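# Remove the box lid and set it top-up on table

## Task

Lift the lid off the box and put it down flat on the table, top side up, resting entirely on the table surface and clear of the box, then release it; the box must stay standing upright. The lid must never hang loose in the air more than a few centimetres over the table, though small hops while it is still on the box are acceptable. The final state must hold by itself, not only because the robot is keeping it there.

## Robot and tools

ROBOT. Two arms, left_arm and right_arm, each ending in a two-finger gripper with a wrist camera: cam_left_wrist and cam_right_wrist, both 672x504 pixels. The arm names do not tell you which side of an image something is on.

FRAME. All reported poses share one scene frame. Its origin sits on the tabletop midway between the arms; +z is up, +x reaches out across the table, and left_arm stands on the +y side. Arm bases may be tilted. Mounting plates under the bases and the metal frame behind them are fixed obstacles; a "too close" warning treats a plate plus its side of the frame as belonging to that arm. Printed hand positions can be somewhat off, especially with the arm stretched out.

GRIPPER AXES. Fingers point along the gripper's +z; they open and close along its y. end_effector_position is the spot between the finger pads with fingers shut, roughly 2 cm back from the tips; closing pushes the tips about 10 mm further along +z.

ROW LAYOUT (used by both motion tools). One row is a single list of 14 numbers, each in [-1, 1], always covering both arms: left_arm dx, dy, dz, rx, ry, rz, opening, then right_arm dx, dy, dz, rx, ry, rz, opening. dx..rz are an offset (not a pose) expressed in that gripper's own axes; 1.0 equals 0.6 m of travel or 180 degrees of turn, and rx, ry, rz form one rotation vector. The opening is absolute, not an offset: +1 is fully open (0.084 m), -1 is shut.

execute_actions(actions): a list of actions run in sequence. Each action is a table of up to 15 rows; each row lasts one control step of 1/30 s, and if fewer than 15 rows are given the last one repeats to fill the action. Every row's offset is counted from the gripper's measured pose when that action began (for a call's first action, the last pose a result reported), so rows do not add up. Each step the command is clipped to within 70 mm and 16 degrees of the measured pose, and afterwards the arm only continues to its last clipped pose, so large changes need several actions. Position wins over orientation when both cannot be met. An empty list just returns the current state and images.

move(target, speed, blocking): target is one 14-number row as above, offsets taken from the pose in the latest result that showed one. Each gripper travels a straight line toward its goal, both finishing together in 0.5 to 10 s (cut off at 10 s). speed is the path's top speed in m/s, 0.002 to 0.5, default 0.25; turning may reach twice that in rad/s. Paths ignore obstacles and the other arm; grippers lag, wander and may exceed speed, most near full stretch. Faster motion and targets set deeper past a contact mean harder impacts. The opening is applied at the start. The result adds a "move:" line giving the ending (done, off_target, moving, held, fault), any limits (paced = pose clipped, held = some steps blocked, after which the arm may jump fast) and each gripper's remaining distance. With blocking=false you get a result after 0.5 s while motion continues; you must call wait or stop before sending further rows or moves.

wait(seconds): 0 to 10; arms keep their last command; returns early when a running move finishes.

stop(): brakes a running move; braking needs space, more at speed; fingers keep moving.

zoom_image(camera, region): a magnified crop of that camera's latest image; region is [x0, y0, x1, y1] in pixels from the top-left corner, at most 504 by 504.

finished_scene(scene): pass the current scene's number to end it irreversibly once the goal is met and stable; its result tells whether it succeeded and gives any next task. Replying without calling a tool also ends everything.

RESULTS. The state line lists, per arm, end_effector_position (m), end_effector_quat_wxyz and velocities (m/s, rad/s). grip_measured is the measured finger opening on the command scale. "Hand target" is where the controller is driving each gripper now. Calls that ran actions list some per-step positions; HELD plus an arm label marks steps where that arm was held back. "pose unreachable" means the clearance check altered or blocked that arm's command. Joint torques are the drives' total output, with fixed offsets, scaling and noise. Joint ranges (rad): waist and forearm roll and wrist roll -6.283 to 6.283, shoulder -2.059 to 2.094, elbow -3.927 to 0.192, wrist pitch -1.693 to 3.142. Load limits (N m): waist and shoulder 43.5, elbow and forearm roll 26.1, wrist pitch and wrist roll 17.4; carried weight counts. Reaching one triggers a torque fault: the arm backs off that joint, freezes 10 s and drops the rest of the call. MOTOR HOT appears from 65 °C; at 80 °C an OVER-TEMPERATURE FAULT brakes the arm until it cools; holding loads heats motors.

GRASPING. To hold something, keep commanding an opening well under grip_measured; a larger gap squeezes harder, up to about 24 N per pad for items up to about 6 cm wide. Fast closing hits harder. Sending back grip_measured still presses lightly.

The robot keeps its last command while you think. For an arm meant to stay still, send the offset back to its desired pose first, then zeros, with the right opening.

AVOID: lifting the lid freely more than a few centimetres above the table, tipping the box, anything leaving the table, arms colliding or pushing each other, hard slams or shoves, and finishing while still gripping the lid. Loose items may occasionally get nudged by outside pushes.

Each tool is called as name([rows], argument=value, ...), one row to a line, values as JSON.

## Session

I'll start by observing the scene.

execute_actions(actions=[])

Scene clock: 0.00 s.
left_arm: end_effector_position=(+0.3476, +0.7550, +0.2227) grip_measured=+1.00 end_effector_quat_wxyz=(-0.028, +0.922, +0.070, +0.379) end_effector_velocity=(-0.000, +0.000, +0.000) end_effector_angular_velocity=(+0.000, -0.001, +0.001) | right_arm: end_effector_position=(+0.4894, +0.0402, +0.2700) grip_measured=+1.00 end_effector_quat_wxyz=(-0.312, +0.634, -0.705, +0.065) end_effector_velocity=(-0.000, +0.000, +0.000) end_effector_angular_velocity=(+0.000, -0.000, +0.001)
Joint positions: left_arm=[ 0.497 -0.978 -0.785 -0.133  0.337  1.034  0.084] | right_arm=[ 1.032  1.128 -1.754 -1.359  1.107  3.365  0.084]
Joint velocities: left_arm=[ 0.     0.    -0.001 -0.001  0.     0.     0.   ] | right_arm=[ 0.001 -0.     0.001  0.     0.     0.    -0.   ]
Joint torques (N m, as the arm reports them, + toward a larger angle): no reading
Hand target (left_arm): +0.348, +0.755, +0.223; -0.028, +0.922, +0.070, +0.379
Hand target (right_arm): +0.489, +0.040, +0.270; +0.312, -0.634, +0.705, -0.065

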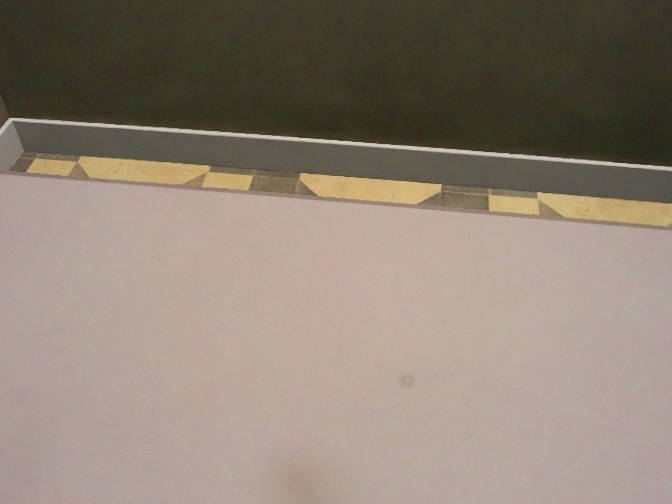

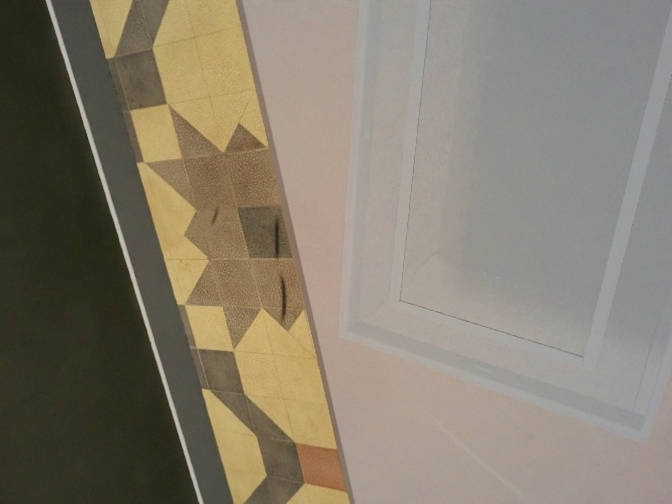

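move(target=[0.109,0.40,-0.072,-0.377,0.0955,0.2625,1, 0.1,0,-0.33,-0.07,0.07,0,1], speed=0.4)

Scene clock: 122.40 s.
left_arm: end_effector_position=(+0.3992, +0.5205, +0.2991) grip_measured=+1.00 end_effector_quat_wxyz=(-0.324, -0.674, +0.503, -0.433) end_effector_velocity=(+0.001, -0.002, +0.000) end_effector_angular_velocity=(-0.002, -0.000, -0.015) | right_arm: end_effector_position=(+0.3865, -0.0754, +0.4067) grip_measured=+1.00 end_effector_quat_wxyz=(-0.161, +0.653, -0.738, +0.055) end_effector_velocity=(-0.001, -0.001, +0.003) end_effector_angular_velocity=(-0.001, +0.001, -0.001)
Joint positions: left_arm=[ 0.113 -0.601 -1.254 -0.296  1.456  1.8    0.084] | right_arm=[ 1.32   0.908 -1.773 -0.859  1.581  3.179  0.084]
Joint velocities: left_arm=[-0.007  0.011 -0.008  0.003  0.01   0.001 -0.   ] | right_arm=[ 0.004 -0.001 -0.005  0.004  0.007 -0.002  0.   ]
Joint torques (N m, as the arm reports them, + toward a larger angle): left_arm=[ -4.86 -11.95 -14.89  -0.54   0.03  -0.06] | right_arm=[ 17.02 -17.56  -9.76  -2.    -1.53   0.03]
Hand target (left_arm): +0.399, +0.520, +0.299; +0.325, +0.673, -0.504, +0.433
Hand target (right_arm): +0.386, -0.076, +0.407; +0.161, -0.653, +0.738, -0.055
Off the commanded pose (left_arm): 0.001 m, 0 deg.
Off the commanded pose (right_arm): 0.001 m, 0 deg.
move: done

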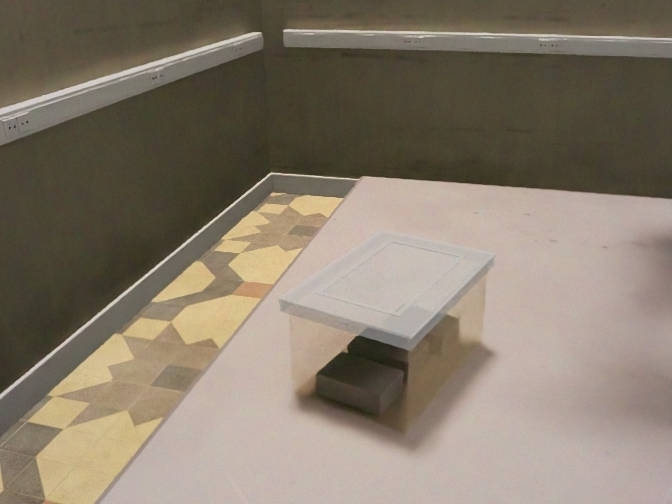

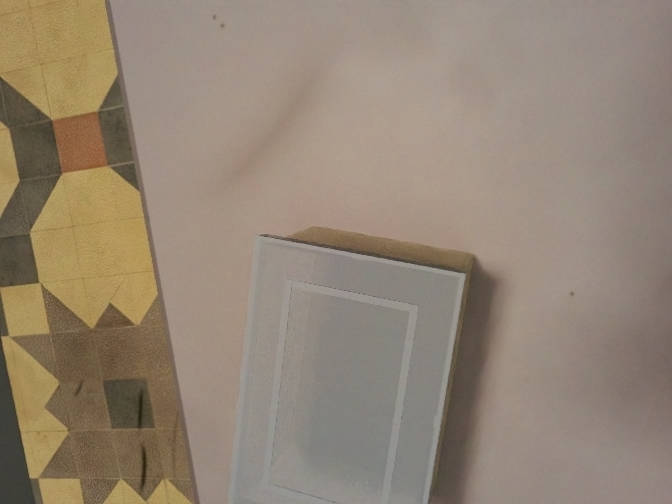

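zoom_image(camera="cam_left_wrist", region=[260, 210, 520, 450])

zoom_image(camera="cam_right_wrist", region=[210, 210, 510, 504])

Region (260, 210, 520, 450) of cam_left_wrist's 672x504 image, scaled by 1.938, with more detail than that image has; it fills the top 465 rows of this view, and the rest is white.

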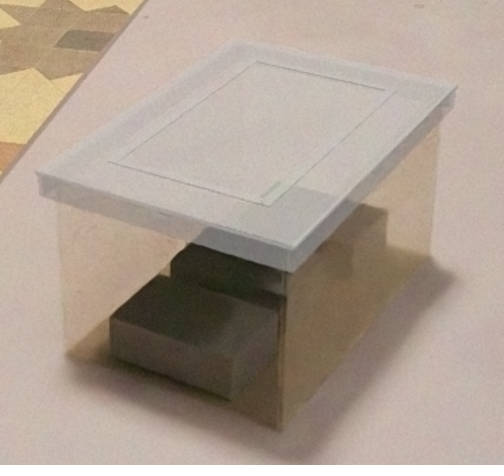

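Region (210, 210, 510, 504) of cam_right_wrist's 672x504 image, scaled by 1.680, with more detail than that image has; it fills the top 494 rows of this view, and the rest is white.

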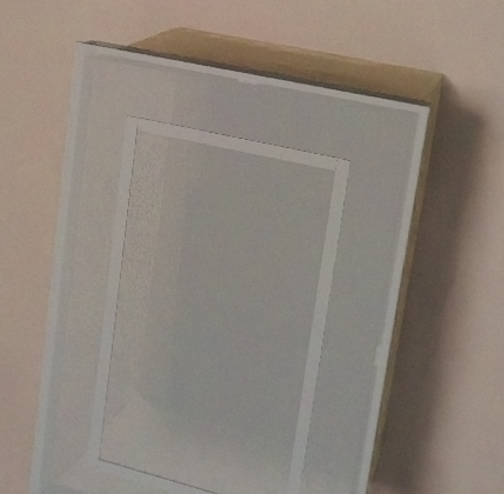

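move(target=[-0.046,-0.0878,0.650,-0.2385,-0.0349,-0.4392,0, 0.2935,0.0478,0.4548,0.2980,-0.3437,-0.3110,0], speed=0.35)

Scene clock: 245.70 s.
left_arm: end_effector_position=(+0.5464, +0.2047, +0.1132) grip_measured=-0.01 end_effector_quat_wxyz=(+0.700, +0.701, -0.100, -0.099) end_effector_velocity=(+0.000, -0.000, -0.000) end_effector_angular_velocity=(+0.000, +0.001, -0.001) | right_arm: end_effector_position=(+0.4264, -0.2113, +0.1105) grip_measured=-0.01 end_effector_quat_wxyz=(-0.697, +0.703, -0.097, +0.101) end_effector_velocity=(+0.001, -0.000, -0.001) end_effector_angular_velocity=(+0.010, +0.001, +0.008)
Joint positions: left_arm=[ 0.021  0.621 -1.834 -0.494  1.501  0.544  0.044] | right_arm=[ 0.142  0.236 -0.602 -4.266  0.66   4.329  0.044]
Joint velocities: left_arm=[-0.     0.002 -0.002  0.     0.001 -0.001  0.   ] | right_arm=[-0.008  0.004 -0.005 -0.028  0.008  0.021 -0.   ]
Joint torques (N m, as the arm reports them, + toward a larger angle): left_arm=[-23.96 -16.99 -10.34  -0.54   1.3    0.01] | right_arm=[ 15.4  -11.84  -1.45  -0.96   2.26   0.03]
Hand target (left_arm): +0.546, +0.205, +0.113; +0.700, +0.701, -0.100, -0.099
Hand target (right_arm): +0.426, -0.211, +0.110; +0.697, -0.703, +0.097, -0.101
Off the commanded pose (left_arm): 0.002 m, 0 deg.
Off the commanded pose (right_arm): 0.003 m, 1 deg.
move: done

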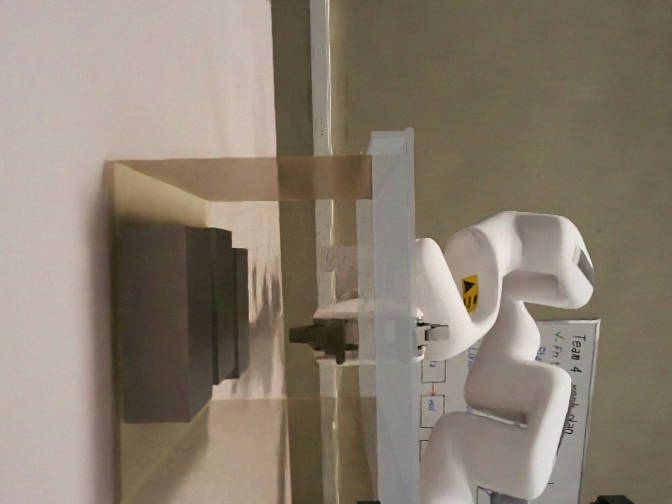

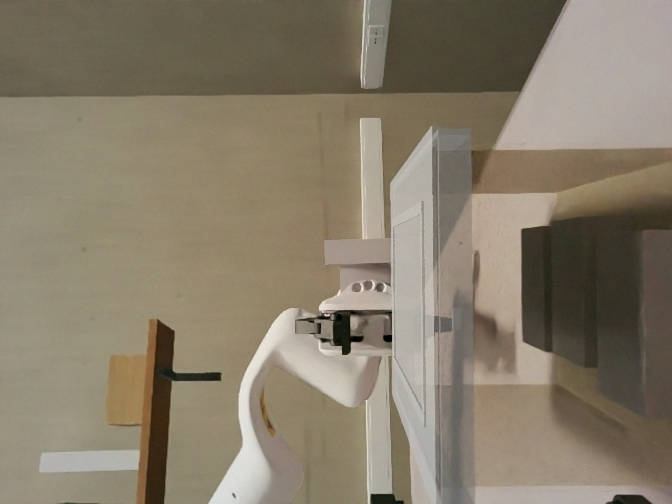

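zoom_image(camera="cam_left_wrist", region=[330, 420, 672, 504])

zoom_image(camera="cam_right_wrist", region=[330, 420, 672, 504])

zoom_image(camera="cam_left_wrist", region=[270, 110, 470, 410])

zoom_image(camera="cam_right_wrist", region=[280, 110, 520, 410])

Region (330, 420, 672, 504) of cam_left_wrist's 672x504 image, scaled by 1.474, with more detail than that image has; it fills the top 124 rows of this view, and the rest is white.

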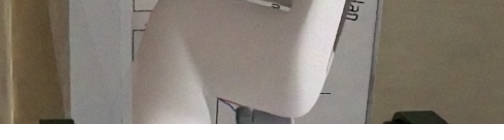

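Region (330, 420, 672, 504) of cam_right_wrist's 672x504 image, scaled by 1.474, with more detail than that image has; it fills the top 124 rows of this view, and the rest is white.

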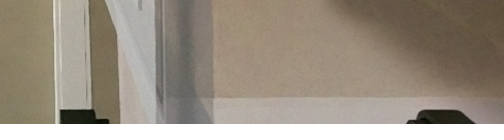

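Region (270, 110, 470, 410) of cam_left_wrist's 672x504 image, scaled by 1.680, with more detail than that image has.

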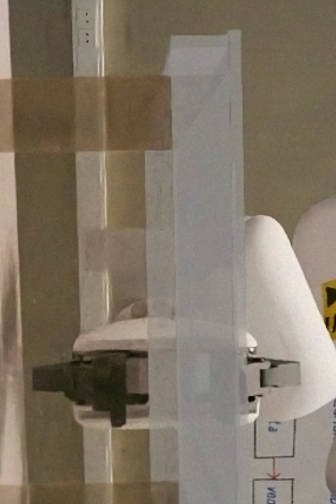

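Region (280, 110, 520, 410) of cam_right_wrist's 672x504 image, scaled by 1.680, with more detail than that image has; it fills the left 403 columns of this view, and the rest is white.

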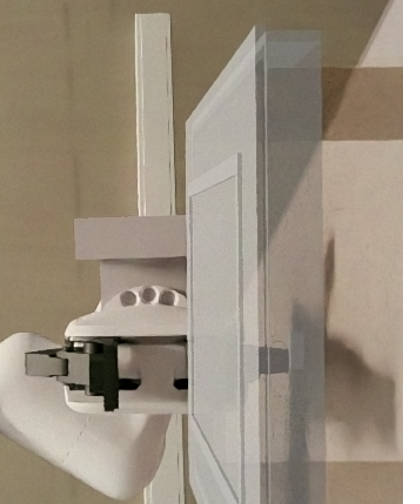

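move(target=[0.0667,-0.019,0.12,0,0,0,-0.36, 0.0717,0.0075,0.1417,0.0022,0,0,-0.36], speed=0.15)

Scene clock: 366.87 s.
left_arm: end_effector_position=(+0.5649, +0.1247, +0.1022) grip_measured=-0.38 end_effector_quat_wxyz=(+0.700, +0.701, -0.100, -0.098) end_effector_velocity=(-0.001, -0.003, -0.001) end_effector_angular_velocity=(-0.001, +0.002, -0.005) | right_arm: end_effector_position=(+0.4912, -0.1418, +0.1056) grip_measured=-0.38 end_effector_quat_wxyz=(-0.700, +0.701, -0.097, +0.102) end_effector_velocity=(+0.002, +0.002, +0.001) end_effector_angular_velocity=(+0.001, -0.003, +0.000)
Joint positions: left_arm=[-0.05   0.783 -1.905 -0.52   1.389  0.531  0.028] | right_arm=[ 0.236  0.516 -0.924 -4.211  0.616  4.368  0.028]
Joint velocities: left_arm=[-0.002  0.006 -0.001 -0.    -0.    -0.    -0.   ] | right_arm=[ 0.002  0.006 -0.008 -0.002  0.     0.002  0.   ]
Joint torques (N m, as the arm reports them, + toward a larger angle): left_arm=[-26.34 -16.68 -10.08  -0.33   1.3   -0.03] | right_arm=[ 19.63 -13.89  -2.61  -0.6    2.3   -0.12]
Hand target (left_arm): +0.565, +0.124, +0.102; +0.700, +0.701, -0.100, -0.099
Hand target (right_arm): +0.491, -0.142, +0.106; +0.700, -0.701, +0.097, -0.102
Off the commanded pose (left_arm): 0.001 m, 0 deg.
Off the commanded pose (right_arm): 0.000 m, 0 deg.
move: done

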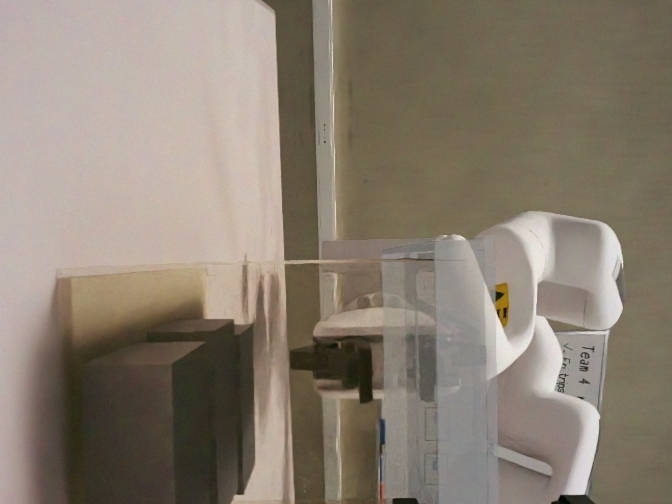

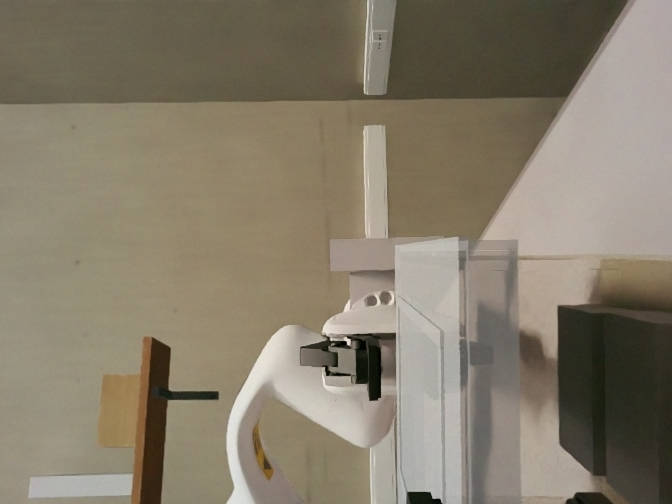

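zoom_image(camera="cam_left_wrist", region=[360, 220, 520, 300])

zoom_image(camera="cam_right_wrist", region=[380, 220, 560, 300])

zoom_image(camera="cam_left_wrist", region=[370, 454, 620, 504])

zoom_image(camera="cam_right_wrist", region=[380, 454, 630, 504])

Region (360, 220, 520, 300) of cam_left_wrist's 672x504 image, scaled by 3.150, with more detail than that image has.

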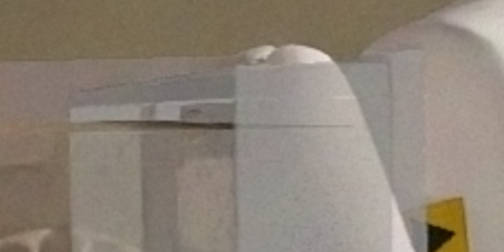

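Region (380, 220, 560, 300) of cam_right_wrist's 672x504 image, scaled by 2.800, with more detail than that image has.

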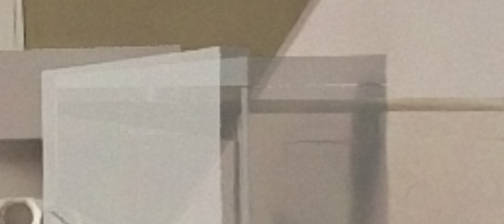

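Region (370, 454, 620, 504) of cam_left_wrist's 672x504 image, scaled by 2.016, with more detail than that image has; it fills the top 101 rows of this view, and the rest is white.

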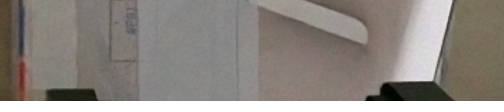

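Region (380, 454, 630, 504) of cam_right_wrist's 672x504 image, scaled by 2.016, with more detail than that image has; it fills the top 101 rows of this view, and the rest is white.

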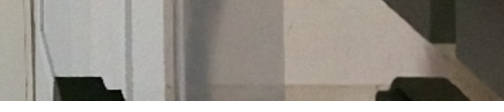

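zoom_image(camera="cam_right_wrist", region=[330, 320, 460, 420])

zoom_image(camera="cam_left_wrist", region=[330, 320, 460, 420])

Region (330, 320, 460, 420) of cam_right_wrist's 672x504 image, scaled by 3.877, with more detail than that image has; it fills the top 388 rows of this view, and the rest is white.

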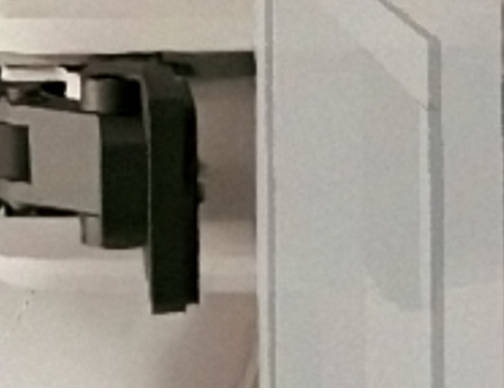

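Region (330, 320, 460, 420) of cam_left_wrist's 672x504 image, scaled by 3.877, with more detail than that image has; it fills the top 388 rows of this view, and the rest is white.

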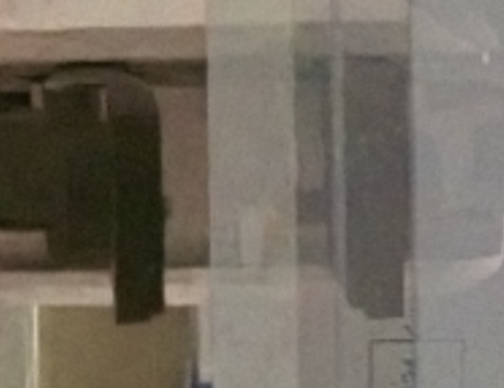

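move(target=[0,0,0.027,0,0,0,-0.38, 0,0,0.027,0,0,0,-0.38], speed=0.04)

Scene clock: 426.30 s.
left_arm: end_effector_position=(+0.5605, +0.1094, +0.1022) grip_measured=-0.40 end_effector_quat_wxyz=(+0.700, +0.701, -0.100, -0.098) end_effector_velocity=(+0.001, -0.000, +0.000) end_effector_angular_velocity=(+0.001, -0.001, +0.003) | right_arm: end_effector_position=(+0.4957, -0.1264, +0.1057) grip_measured=-0.40 end_effector_quat_wxyz=(-0.700, +0.701, -0.097, +0.102) end_effector_velocity=(+0.002, +0.001, +0.000) end_effector_angular_velocity=(+0.000, -0.001, -0.002)
Joint positions: left_arm=[-0.065  0.784 -1.868 -0.529  1.349  0.539  0.027] | right_arm=[ 0.255  0.565 -0.971 -4.185  0.611  4.357  0.027]
Joint velocities: left_arm=[-0.001 -0.001  0.003 -0.001 -0.005  0.001 -0.   ] | right_arm=[ 0.002  0.004 -0.006  0.002 -0.    -0.001  0.   ]
Joint torques (N m, as the arm reports them, + toward a larger angle): left_arm=[-26.45 -16.12  -9.78  -0.24   1.25  -0.09] | right_arm=[ 20.12 -14.11  -2.76  -0.55   2.34  -0.16]
Hand target (left_arm): +0.560, +0.109, +0.102; +0.700, +0.701, -0.100, -0.098
Hand target (right_arm): +0.496, -0.126, +0.106; +0.700, -0.701, +0.097, -0.102
Off the commanded pose (left_arm): 0.000 m, 0 deg.
Off the commanded pose (right_arm): 0.000 m, 0 deg.
move: done

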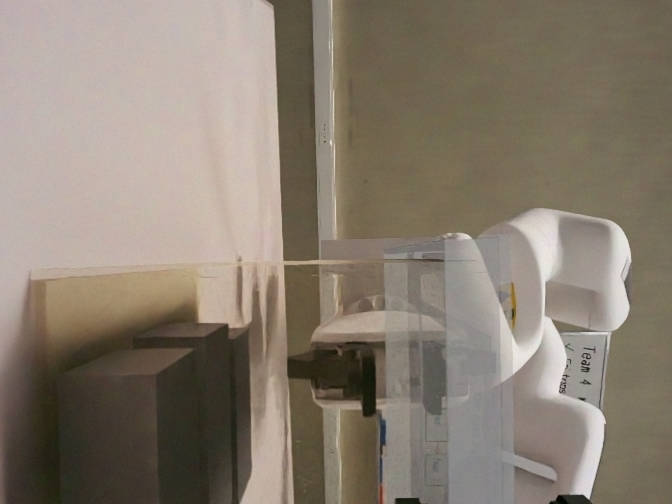

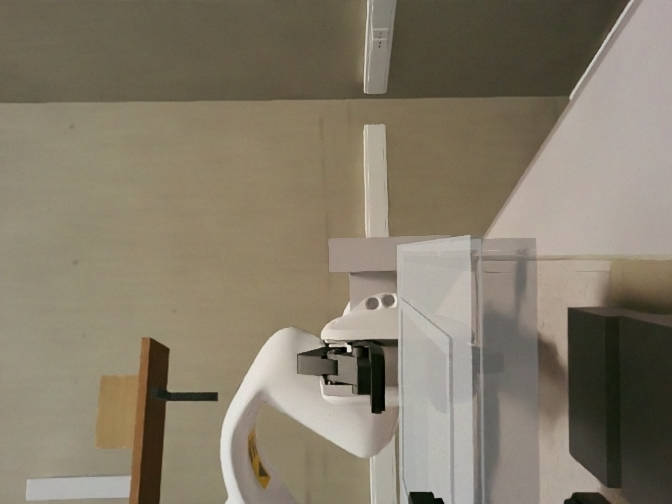

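move(target=[0,0,0.013,0,0,0,-0.38, 0,0,0.013,0,0,0,-0.38], speed=0.02)

Scene clock: 436.80 s.
left_arm: end_effector_position=(+0.5610, +0.1054, +0.1023) grip_measured=-0.40 end_effector_quat_wxyz=(+0.699, +0.702, -0.098, -0.095) end_effector_velocity=(+0.001, -0.001, +0.001) end_effector_angular_velocity=(+0.001, -0.001, +0.004) | right_arm: end_effector_position=(+0.4981, -0.1198, +0.1055) grip_measured=-0.40 end_effector_quat_wxyz=(-0.699, +0.701, -0.097, +0.102) end_effector_velocity=(+0.002, +0.002, -0.000) end_effector_angular_velocity=(-0.001, -0.001, -0.002)
Joint positions: left_arm=[-0.07   0.782 -1.855 -0.532  1.33   0.543  0.027] | right_arm=[ 0.263  0.587 -0.993 -4.174  0.608  4.354  0.027]
Joint velocities: left_arm=[-0.002 -0.003  0.005 -0.002 -0.007  0.001  0.   ] | right_arm=[ 0.002  0.006 -0.008  0.004 -0.001 -0.002 -0.   ]
Joint torques (N m, as the arm reports them, + toward a larger angle): left_arm=[-32.19  -8.22  -1.95  -0.79   2.2    0.01] | right_arm=[23.11 -9.06 -3.89 -0.47  3.19 -0.05]
Hand target (left_arm): +0.558, +0.102, +0.102; +0.700, +0.701, -0.100, -0.098
Hand target (right_arm): +0.498, -0.119, +0.106; +0.700, -0.701, +0.097, -0.102
Off the commanded pose (left_arm): 0.004 m, 0 deg.
Off the commanded pose (right_arm): 0.001 m, 0 deg.
move: off_target (left_arm)

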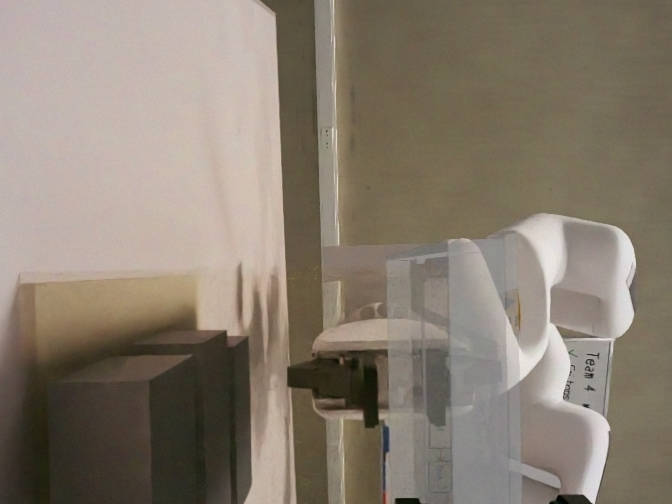

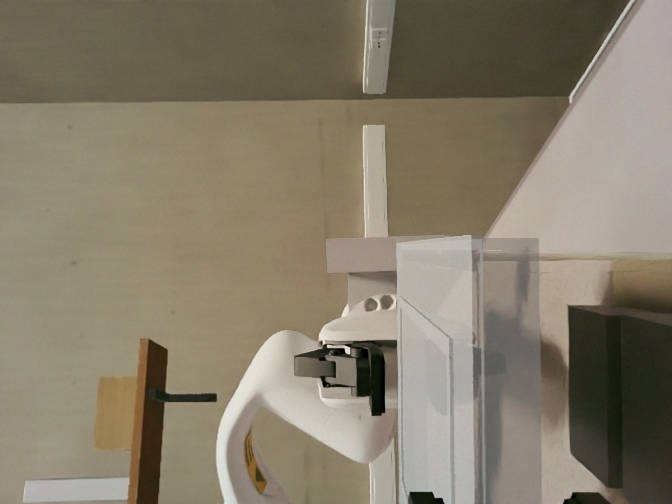

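execute_actions([
  [[0,0,-0.002,0,0,0,-0.42, 0,0,-0.002,0,0,0,-0.42],[0,0,-0.002,0,0,0,-0.44, 0,0,-0.002,0,0,0,-0.44],[0,0,-0.002,0,0,0,-0.46, 0,0,-0.002,0,0,0,-0.46],[0,0,-0.002,0,0,0,-0.48, 0,0,-0.002,0,0,0,-0.48],[0,0,-0.002,0,0,0,-0.50, 0,0,-0.002,0,0,0,-0.50],[0,0,-0.002,0,0,0,-0.52, 0,0,-0.002,0,0,0,-0.52],[0,0,-0.002,0,0,0,-0.54, 0,0,-0.002,0,0,0,-0.54],[0,0,-0.002,0,0,0,-0.56, 0,0,-0.002,0,0,0,-0.56],[0,0,-0.002,0,0,0,-0.58, 0,0,-0.002,0,0,0,-0.58]],
])

Scene clock: 450.33 s.
left_arm: end_effector_position=(+0.5599, +0.1049, +0.1026) grip_measured=-0.60 end_effector_quat_wxyz=(+0.699, +0.701, -0.099, -0.097) end_effector_velocity=(+0.001, +0.002, -0.001) end_effector_angular_velocity=(+0.002, -0.002, +0.003) | right_arm: end_effector_position=(+0.4967, -0.1203, +0.1053) grip_measured=-0.60 end_effector_quat_wxyz=(-0.699, +0.701, -0.097, +0.101) end_effector_velocity=(+0.004, -0.001, +0.003) end_effector_angular_velocity=(+0.005, -0.005, -0.008)
Joint positions: left_arm=[-0.07   0.783 -1.856 -0.532  1.334  0.542  0.018] | right_arm=[ 0.263  0.584 -0.989 -4.176  0.608  4.354  0.018]
Joint velocities: left_arm=[ 0.001 -0.001 -0.002  0.001 -0.001  0.001 -0.   ] | right_arm=[ 0.002 -0.005 -0.003  0.001  0.004  0.001 -0.   ]
Joint torques (N m, as the arm reports them, + toward a larger angle): left_arm=[-34.8   -7.84  -0.52  -1.15   3.19   0.07] | right_arm=[ 26.57 -12.2   -4.94  -0.77   5.63  -0.05]
Hand target (left_arm): +0.561, +0.107, +0.102; +0.699, +0.702, -0.098, -0.095
Hand target (right_arm): +0.498, -0.121, +0.105; +0.699, -0.701, +0.097, -0.102
Off the commanded pose (left_arm): 0.002 m, 0 deg.
Off the commanded pose (right_arm): 0.001 m, 0 deg.
Step readings (end_effector_position):
0: left_arm (+0.5605, +0.1045, +0.1029) | right_arm (+0.4979, -0.1190, +0.1057)
1: left_arm (+0.5605, +0.1046, +0.1029) | right_arm (+0.4978, -0.1190, +0.1056)
2: left_arm (+0.5606, +0.1048, +0.1029) | right_arm (+0.4976, -0.1192, +0.1052)
4: left_arm (+0.5601, +0.1046, +0.1032) | right_arm (+0.4965, -0.1196, +0.1045)
8: left_arm (+0.5598, +0.1045, +0.1029) | right_arm (+0.4958, -0.1199, +0.1044)
15: end_effector_position above

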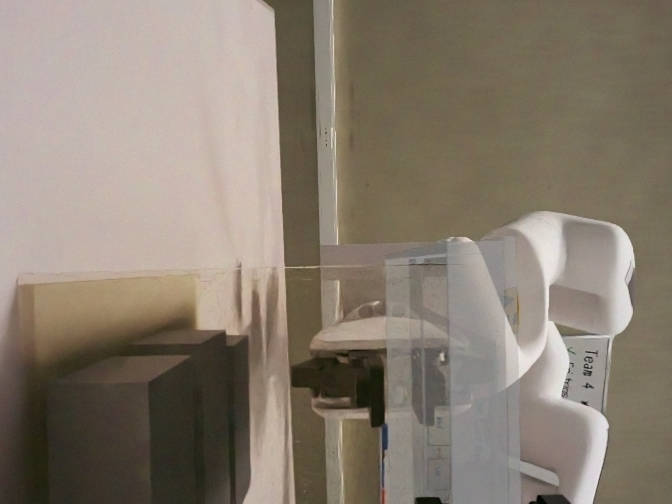

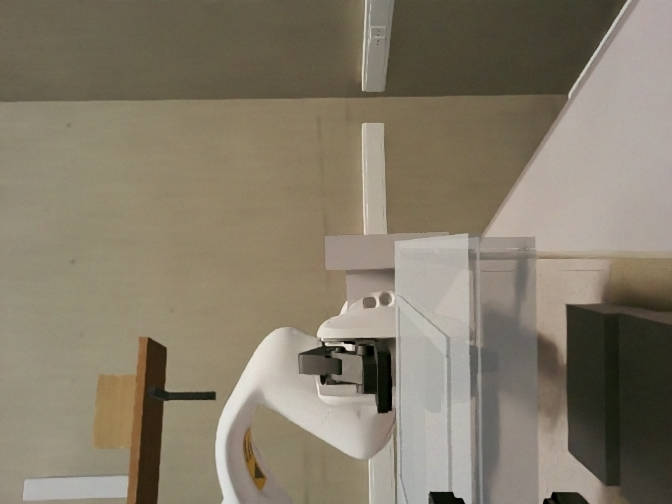

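execute_actions(actions=[])

Scene clock: 456.60 s.
left_arm: end_effector_position=(+0.5613, +0.1066, +0.1023) grip_measured=-0.60 end_effector_quat_wxyz=(+0.699, +0.702, -0.098, -0.095) end_effector_velocity=(+0.000, +0.001, +0.000) end_effector_angular_velocity=(+0.001, -0.001, +0.001) | right_arm: end_effector_position=(+0.4978, -0.1209, +0.1055) grip_measured=-0.60 end_effector_quat_wxyz=(-0.699, +0.701, -0.097, +0.102) end_effector_velocity=(+0.001, -0.001, +0.000) end_effector_angular_velocity=(+0.000, +0.001, -0.003)
Joint positions: left_arm=[-0.069  0.782 -1.858 -0.532  1.333  0.542  0.018] | right_arm=[ 0.262  0.583 -0.989 -4.176  0.608  4.354  0.018]
Joint velocities: left_arm=[ 0.    -0.002  0.     0.001  0.    -0.    -0.   ] | right_arm=[-0.    -0.001 -0.002  0.001 -0.001  0.001 -0.   ]
Joint torques (N m, as the arm reports them, + toward a larger angle): left_arm=[-26.56 -16.03  -9.84  -0.36   1.26  -0.02] | right_arm=[ 20.86 -13.71  -3.06  -0.58   2.6   -0.04]
Hand target (left_arm): +0.561, +0.107, +0.102; +0.699, +0.702, -0.098, -0.095
Hand target (right_arm): +0.498, -0.121, +0.105; +0.699, -0.701, +0.097, -0.102
Off the commanded pose (left_arm): 0.000 m, 0 deg.
Off the commanded pose (right_arm): 0.000 m, 0 deg.

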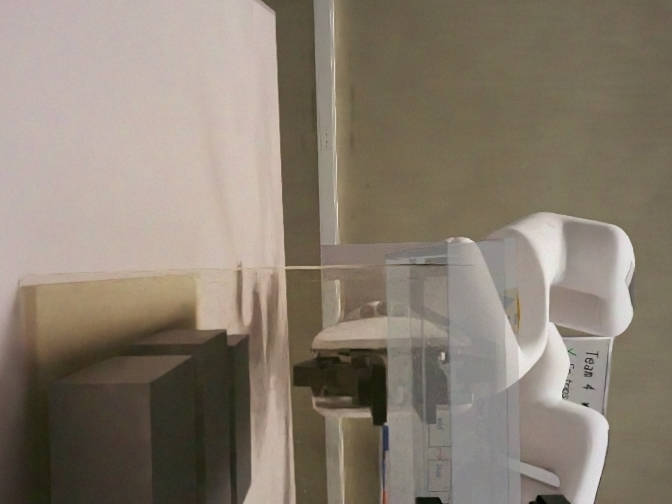

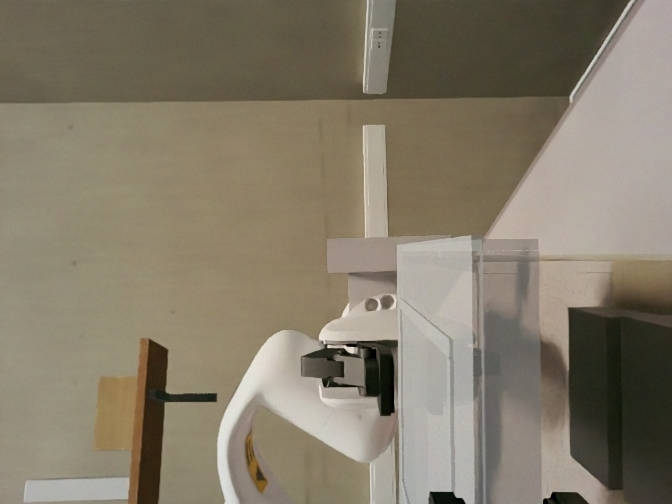

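zoom_image(camera="cam_left_wrist", region=[400, 464, 600, 504])

zoom_image(camera="cam_right_wrist", region=[410, 464, 610, 504])

Region (400, 464, 600, 504) of cam_left_wrist's 672x504 image, scaled by 2.520, with more detail than that image has; it fills the top 101 rows of this view, and the rest is white.

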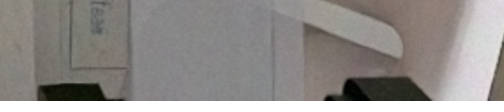

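Region (410, 464, 610, 504) of cam_right_wrist's 672x504 image, scaled by 2.520, with more detail than that image has; it fills the top 101 rows of this view, and the rest is white.

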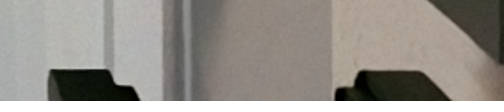

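execute_actions([
  [[0,-0.002,0,0,0,0,-0.60, 0,0,-0.0008,0,0,0,-0.60],[0,-0.002,0,0,0,0,-0.61, 0,0,-0.0008,0,0,0,-0.61],[0,-0.002,0,0,0,0,-0.62, 0,0,-0.0008,0,0,0,-0.62],[0,-0.002,0,0,0,0,-0.63, 0,0,-0.0008,0,0,0,-0.63],[0,-0.002,0,0,0,0,-0.64, 0,0,-0.0008,0,0,0,-0.64],[0,-0.002,0,0,0,0,-0.65, 0,0,-0.0008,0,0,0,-0.65],[0,-0.002,0,0,0,0,-0.67, 0,0,-0.0008,0,0,0,-0.67],[0,-0.002,0,0,0,0,-0.69, 0,0,-0.0008,0,0,0,-0.69],[0,-0.002,0,0,0,0,-0.72, 0,0,-0.0008,0,0,0,-0.72],[0,-0.002,0,0,0,0,-0.76, 0,0,-0.0008,0,0,0,-0.76],[0,-0.002,0,0,0,0,-0.80, 0,0,-0.0008,0,0,0,-0.80],[0,-0.002,0,0,0,0,-0.85, 0,0,-0.0008,0,0,0,-0.85],[0,-0.002,0,0,0,0,-0.9, 0,0,-0.0008,0,0,0,-0.9],[0,-0.002,0,0,0,0,-0.95, 0,0,-0.0008,0,0,0,-0.95],[0,-0.002,0,0,0,0,-1, 0,0,-0.0008,0,0,0,-1]],
])

Scene clock: 492.40 s.
left_arm: end_effector_position=(+0.5613, +0.1065, +0.1014) grip_measured=-0.68 end_effector_quat_wxyz=(+0.699, +0.702, -0.098, -0.095) end_effector_velocity=(+0.000, -0.000, -0.000) end_effector_angular_velocity=(+0.000, -0.001, +0.000) | right_arm: end_effector_position=(+0.4976, -0.1213, +0.1056) grip_measured=-0.68 end_effector_quat_wxyz=(-0.699, +0.701, -0.097, +0.102) end_effector_velocity=(-0.002, -0.000, -0.001) end_effector_angular_velocity=(-0.002, +0.001, +0.002)
Joint positions: left_arm=[-0.068  0.784 -1.86  -0.531  1.334  0.543  0.014] | right_arm=[ 0.262  0.582 -0.988 -4.177  0.608  4.354  0.014]
Joint velocities: left_arm=[-0.     0.001 -0.002  0.    -0.     0.001  0.   ] | right_arm=[-0.001 -0.001  0.003 -0.    -0.001 -0.001 -0.   ]
Joint torques (N m, as the arm reports them, + toward a larger angle): left_arm=[-25.08 -16.01  -9.67   0.17   0.86   0.12] | right_arm=[ 20.35 -14.77  -2.89  -0.54   2.38  -0.03]
Hand target (left_arm): +0.561, +0.107, +0.101; +0.699, +0.702, -0.098, -0.095
Hand target (right_arm): +0.498, -0.121, +0.106; +0.699, -0.701, +0.097, -0.102
Off the commanded pose (left_arm): 0.000 m, 0 deg.
Off the commanded pose (right_arm): 0.000 m, 0 deg.
Step readings (end_effector_position):
0: left_arm (+0.5613, +0.1066, +0.1023) | right_arm (+0.4977, -0.1209, +0.1055)
1: left_arm (+0.5613, +0.1066, +0.1023) | right_arm (+0.4977, -0.1209, +0.1055)
2: left_arm (+0.5613, +0.1066, +0.1021) | right_arm (+0.4976, -0.1209, +0.1055)
4: left_arm (+0.5613, +0.1066, +0.1016) | right_arm (+0.4975, -0.1210, +0.1055)
8: left_arm (+0.5613, +0.1065, +0.1014) | right_arm (+0.4976, -0.1212, +0.1055)
15: end_effector_position above

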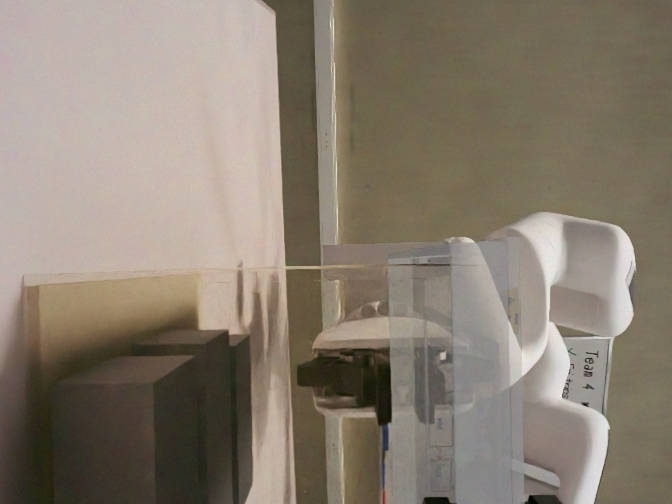

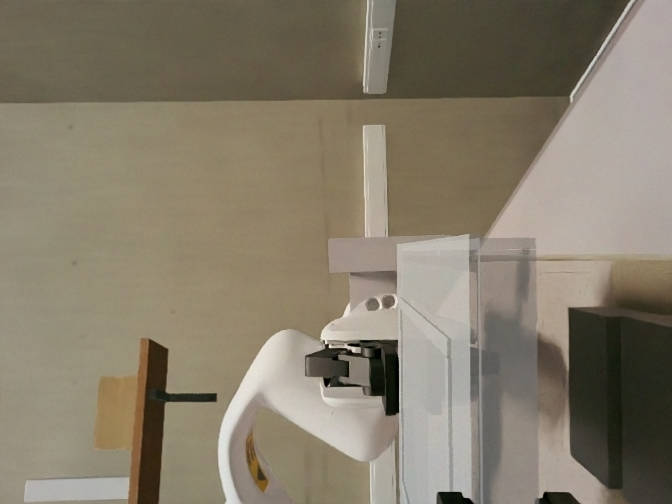

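move(target=[0,0.012,0,0,0,0,-1, 0,-0.012,0,0,0,0,-1], speed=0.015)

Scene clock: 498.10 s.
left_arm: end_effector_position=(+0.5613, +0.1065, +0.1088) grip_measured=-0.68 end_effector_quat_wxyz=(+0.699, +0.702, -0.098, -0.095) end_effector_velocity=(-0.000, +0.000, -0.002) end_effector_angular_velocity=(+0.002, +0.003, +0.001) | right_arm: end_effector_position=(+0.4979, -0.1214, +0.1129) grip_measured=-0.68 end_effector_quat_wxyz=(-0.700, +0.701, -0.097, +0.102) end_effector_velocity=(+0.001, -0.001, -0.001) end_effector_angular_velocity=(-0.003, +0.003, -0.002)
Joint positions: left_arm=[-0.077  0.77  -1.847 -0.534  1.331  0.536  0.014] | right_arm=[ 0.277  0.569 -0.981 -4.166  0.601  4.358  0.014]
Joint velocities: left_arm=[ 0.002 -0.     0.002  0.001 -0.002 -0.001 -0.   ] | right_arm=[-0.001 -0.001 -0.     0.003 -0.003  0.    -0.   ]
Joint torques (N m, as the arm reports them, + toward a larger angle): left_arm=[-26.14 -16.91 -10.55  -0.35   1.3    0.07] | right_arm=[ 20.82 -14.46  -3.19  -0.43   2.6    0.07]
Hand target (left_arm): +0.561, +0.107, +0.109; +0.699, +0.702, -0.098, -0.095
Hand target (right_arm): +0.498, -0.121, +0.113; +0.699, -0.701, +0.097, -0.102
Off the commanded pose (left_arm): 0.000 m, 0 deg.
Off the commanded pose (right_arm): 0.000 m, 0 deg.
move: done

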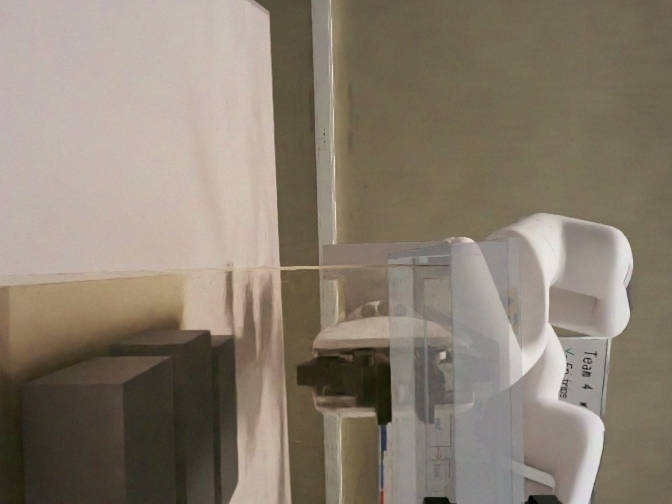

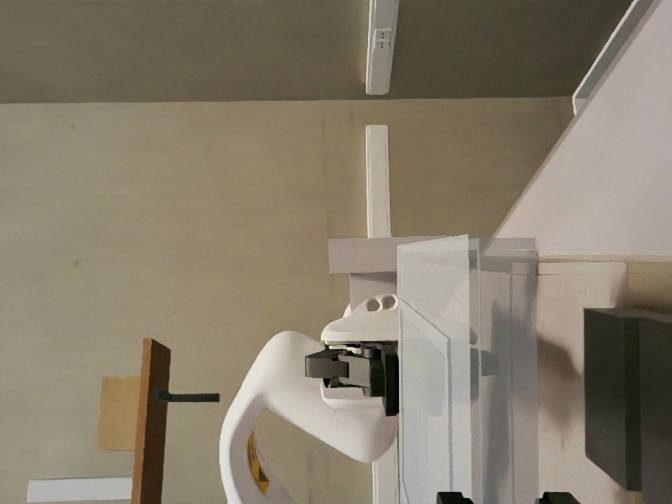

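move(target=[0,0.037,0,0,0,0,-1, 0,-0.037,0,0,0,0,-1], speed=0.04)

execute_actions([
  [[0,0,0,0,0,0,-0.66, 0,0,0,0,0,0,-1],[0,0,0,0,0,0,-0.63, 0,0,0,0,0,0,-1],[0,0,0,0,0,0,-0.60, 0,0,0,0,0,0,-1],[0,0,0,0,0,0,-0.57, 0,0,0,0,0,0,-1],[0,0,0,0,0,0,-0.54, 0,0,0,0,0,0,-1]],
])

Scene clock: 615.57 s.
left_arm: end_effector_position=(+0.5612, +0.1066, +0.1307) grip_measured=-0.68 end_effector_quat_wxyz=(+0.699, +0.702, -0.098, -0.095) end_effector_velocity=(-0.001, -0.001, +0.001) end_effector_angular_velocity=(+0.000, +0.002, -0.001) | right_arm: end_effector_position=(+0.4978, -0.1213, +0.1350) grip_measured=-0.68 end_effector_quat_wxyz=(-0.700, +0.700, -0.097, +0.102) end_effector_velocity=(+0.000, -0.000, +0.001) end_effector_angular_velocity=(-0.003, +0.001, -0.001)
Joint positions: left_arm=[-0.105  0.731 -1.812 -0.542  1.322  0.512  0.014] | right_arm=[ 0.324  0.531 -0.963 -4.132  0.574  4.369  0.014]
Joint velocities: left_arm=[-0.002 -0.002  0.004 -0.    -0.001 -0.002  0.   ] | right_arm=[ 0.003 -0.003  0.001  0.005 -0.004 -0.001  0.   ]
Joint torques (N m, as the arm reports them, + toward a larger angle): left_arm=[-26.48 -15.95 -10.03  -0.36   1.36   0.16] | right_arm=[ 19.78 -14.64  -3.67  -0.68   2.43   0.09]
Hand target (left_arm): +0.561, +0.107, +0.131; +0.699, +0.702, -0.098, -0.095
Hand target (right_arm): +0.498, -0.121, +0.135; +0.700, -0.700, +0.097, -0.102
Off the commanded pose (left_arm): 0.000 m, 0 deg.
Off the commanded pose (right_arm): 0.000 m, 0 deg.
move: done

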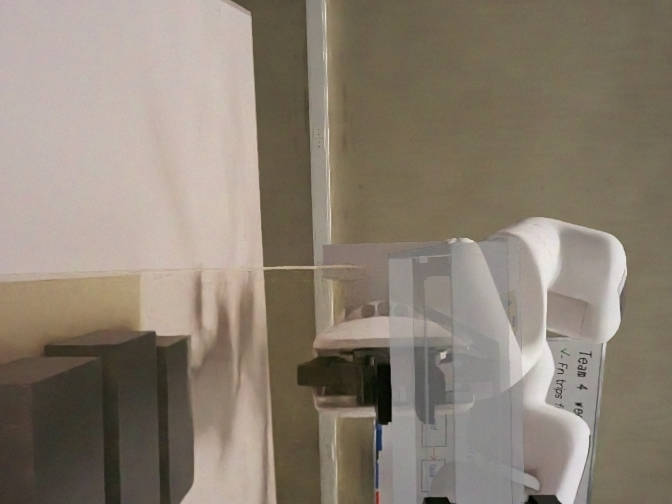

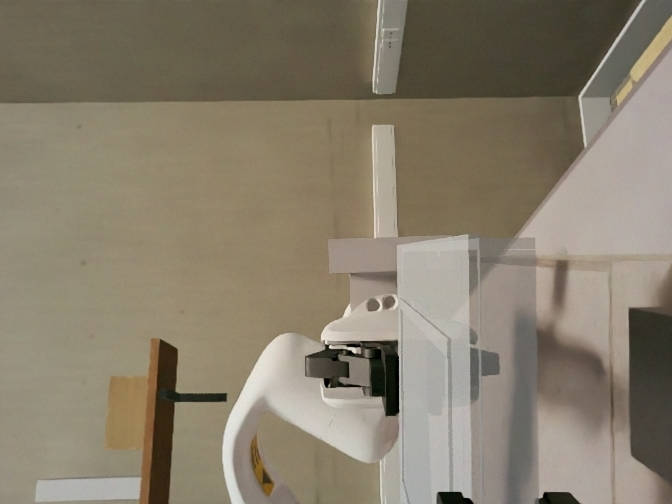

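Scene clock: 616.07 s.
left_arm: end_effector_position=(+0.5612, +0.1066, +0.1307) grip_measured=-0.56 end_effector_quat_wxyz=(+0.699, +0.702, -0.098, -0.095) end_effector_velocity=(+0.000, +0.001, +0.000) end_effector_angular_velocity=(+0.001, -0.002, +0.001) | right_arm: end_effector_position=(+0.4978, -0.1213, +0.1349) grip_measured=-0.68 end_effector_quat_wxyz=(-0.700, +0.700, -0.097, +0.102) end_effector_velocity=(+0.001, +0.000, +0.000) end_effector_angular_velocity=(+0.000, -0.002, -0.001)
Joint positions: left_arm=[-0.105  0.731 -1.812 -0.542  1.322  0.512  0.02 ] | right_arm=[ 0.324  0.531 -0.963 -4.132  0.574  4.369  0.014]
Joint velocities: left_arm=[-0.    -0.001 -0.001  0.001 -0.     0.001  0.   ] | right_arm=[ 0.001  0.001 -0.002  0.     0.    -0.001  0.   ]
Joint torques (N m, as the arm reports them, + toward a larger angle): left_arm=[-26.3  -15.88  -9.81  -0.28   1.18   0.04] | right_arm=[ 20.57 -14.1   -3.73  -0.71   2.66  -0.05]
Hand target (left_arm): +0.561, +0.107, +0.131; +0.699, +0.702, -0.098, -0.095
Hand target (right_arm): +0.498, -0.121, +0.135; +0.700, -0.700, +0.097, -0.102
Off the commanded pose (left_arm): 0.000 m, 0 deg.
Off the commanded pose (right_arm): 0.000 m, 0 deg.
Step readings (end_effector_position):
0: left_arm (+0.5612, +0.1066, +0.1307) | right_arm (+0.4978, -0.1213, +0.1350)
1: left_arm (+0.5612, +0.1066, +0.1308) | right_arm (+0.4978, -0.1213, +0.1350)
2: left_arm (+0.5612, +0.1066, +0.1308) | right_arm (+0.4978, -0.1213, +0.1350)
4: left_arm (+0.5612, +0.1066, +0.1307) | right_arm (+0.4978, -0.1213, +0.1349)
8: left_arm (+0.5612, +0.1066, +0.1308) | right_arm (+0.4978, -0.1214, +0.1348)
15: end_effector_position above

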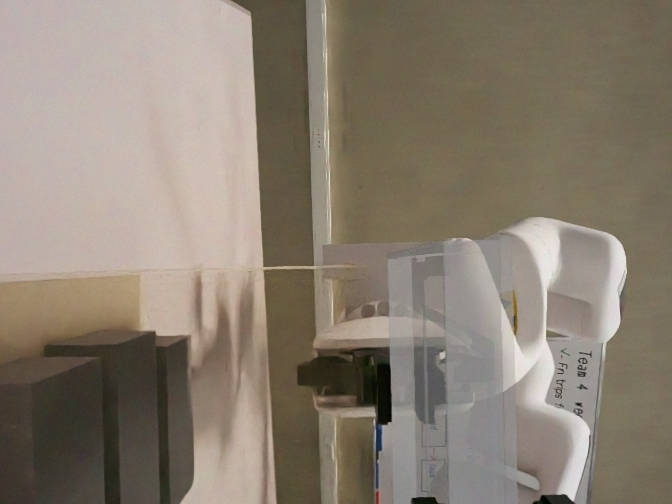

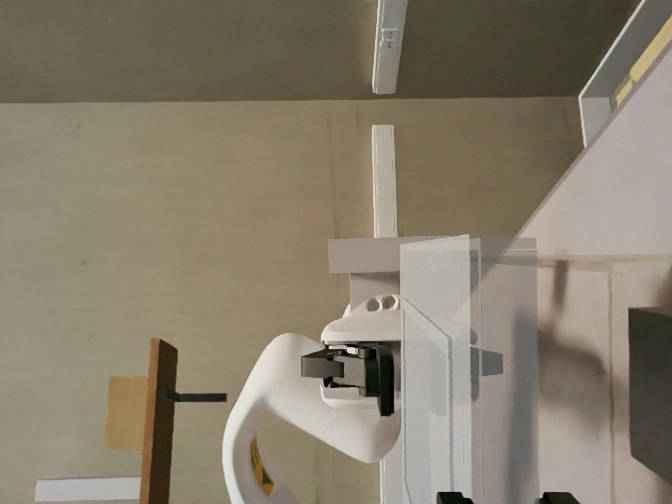

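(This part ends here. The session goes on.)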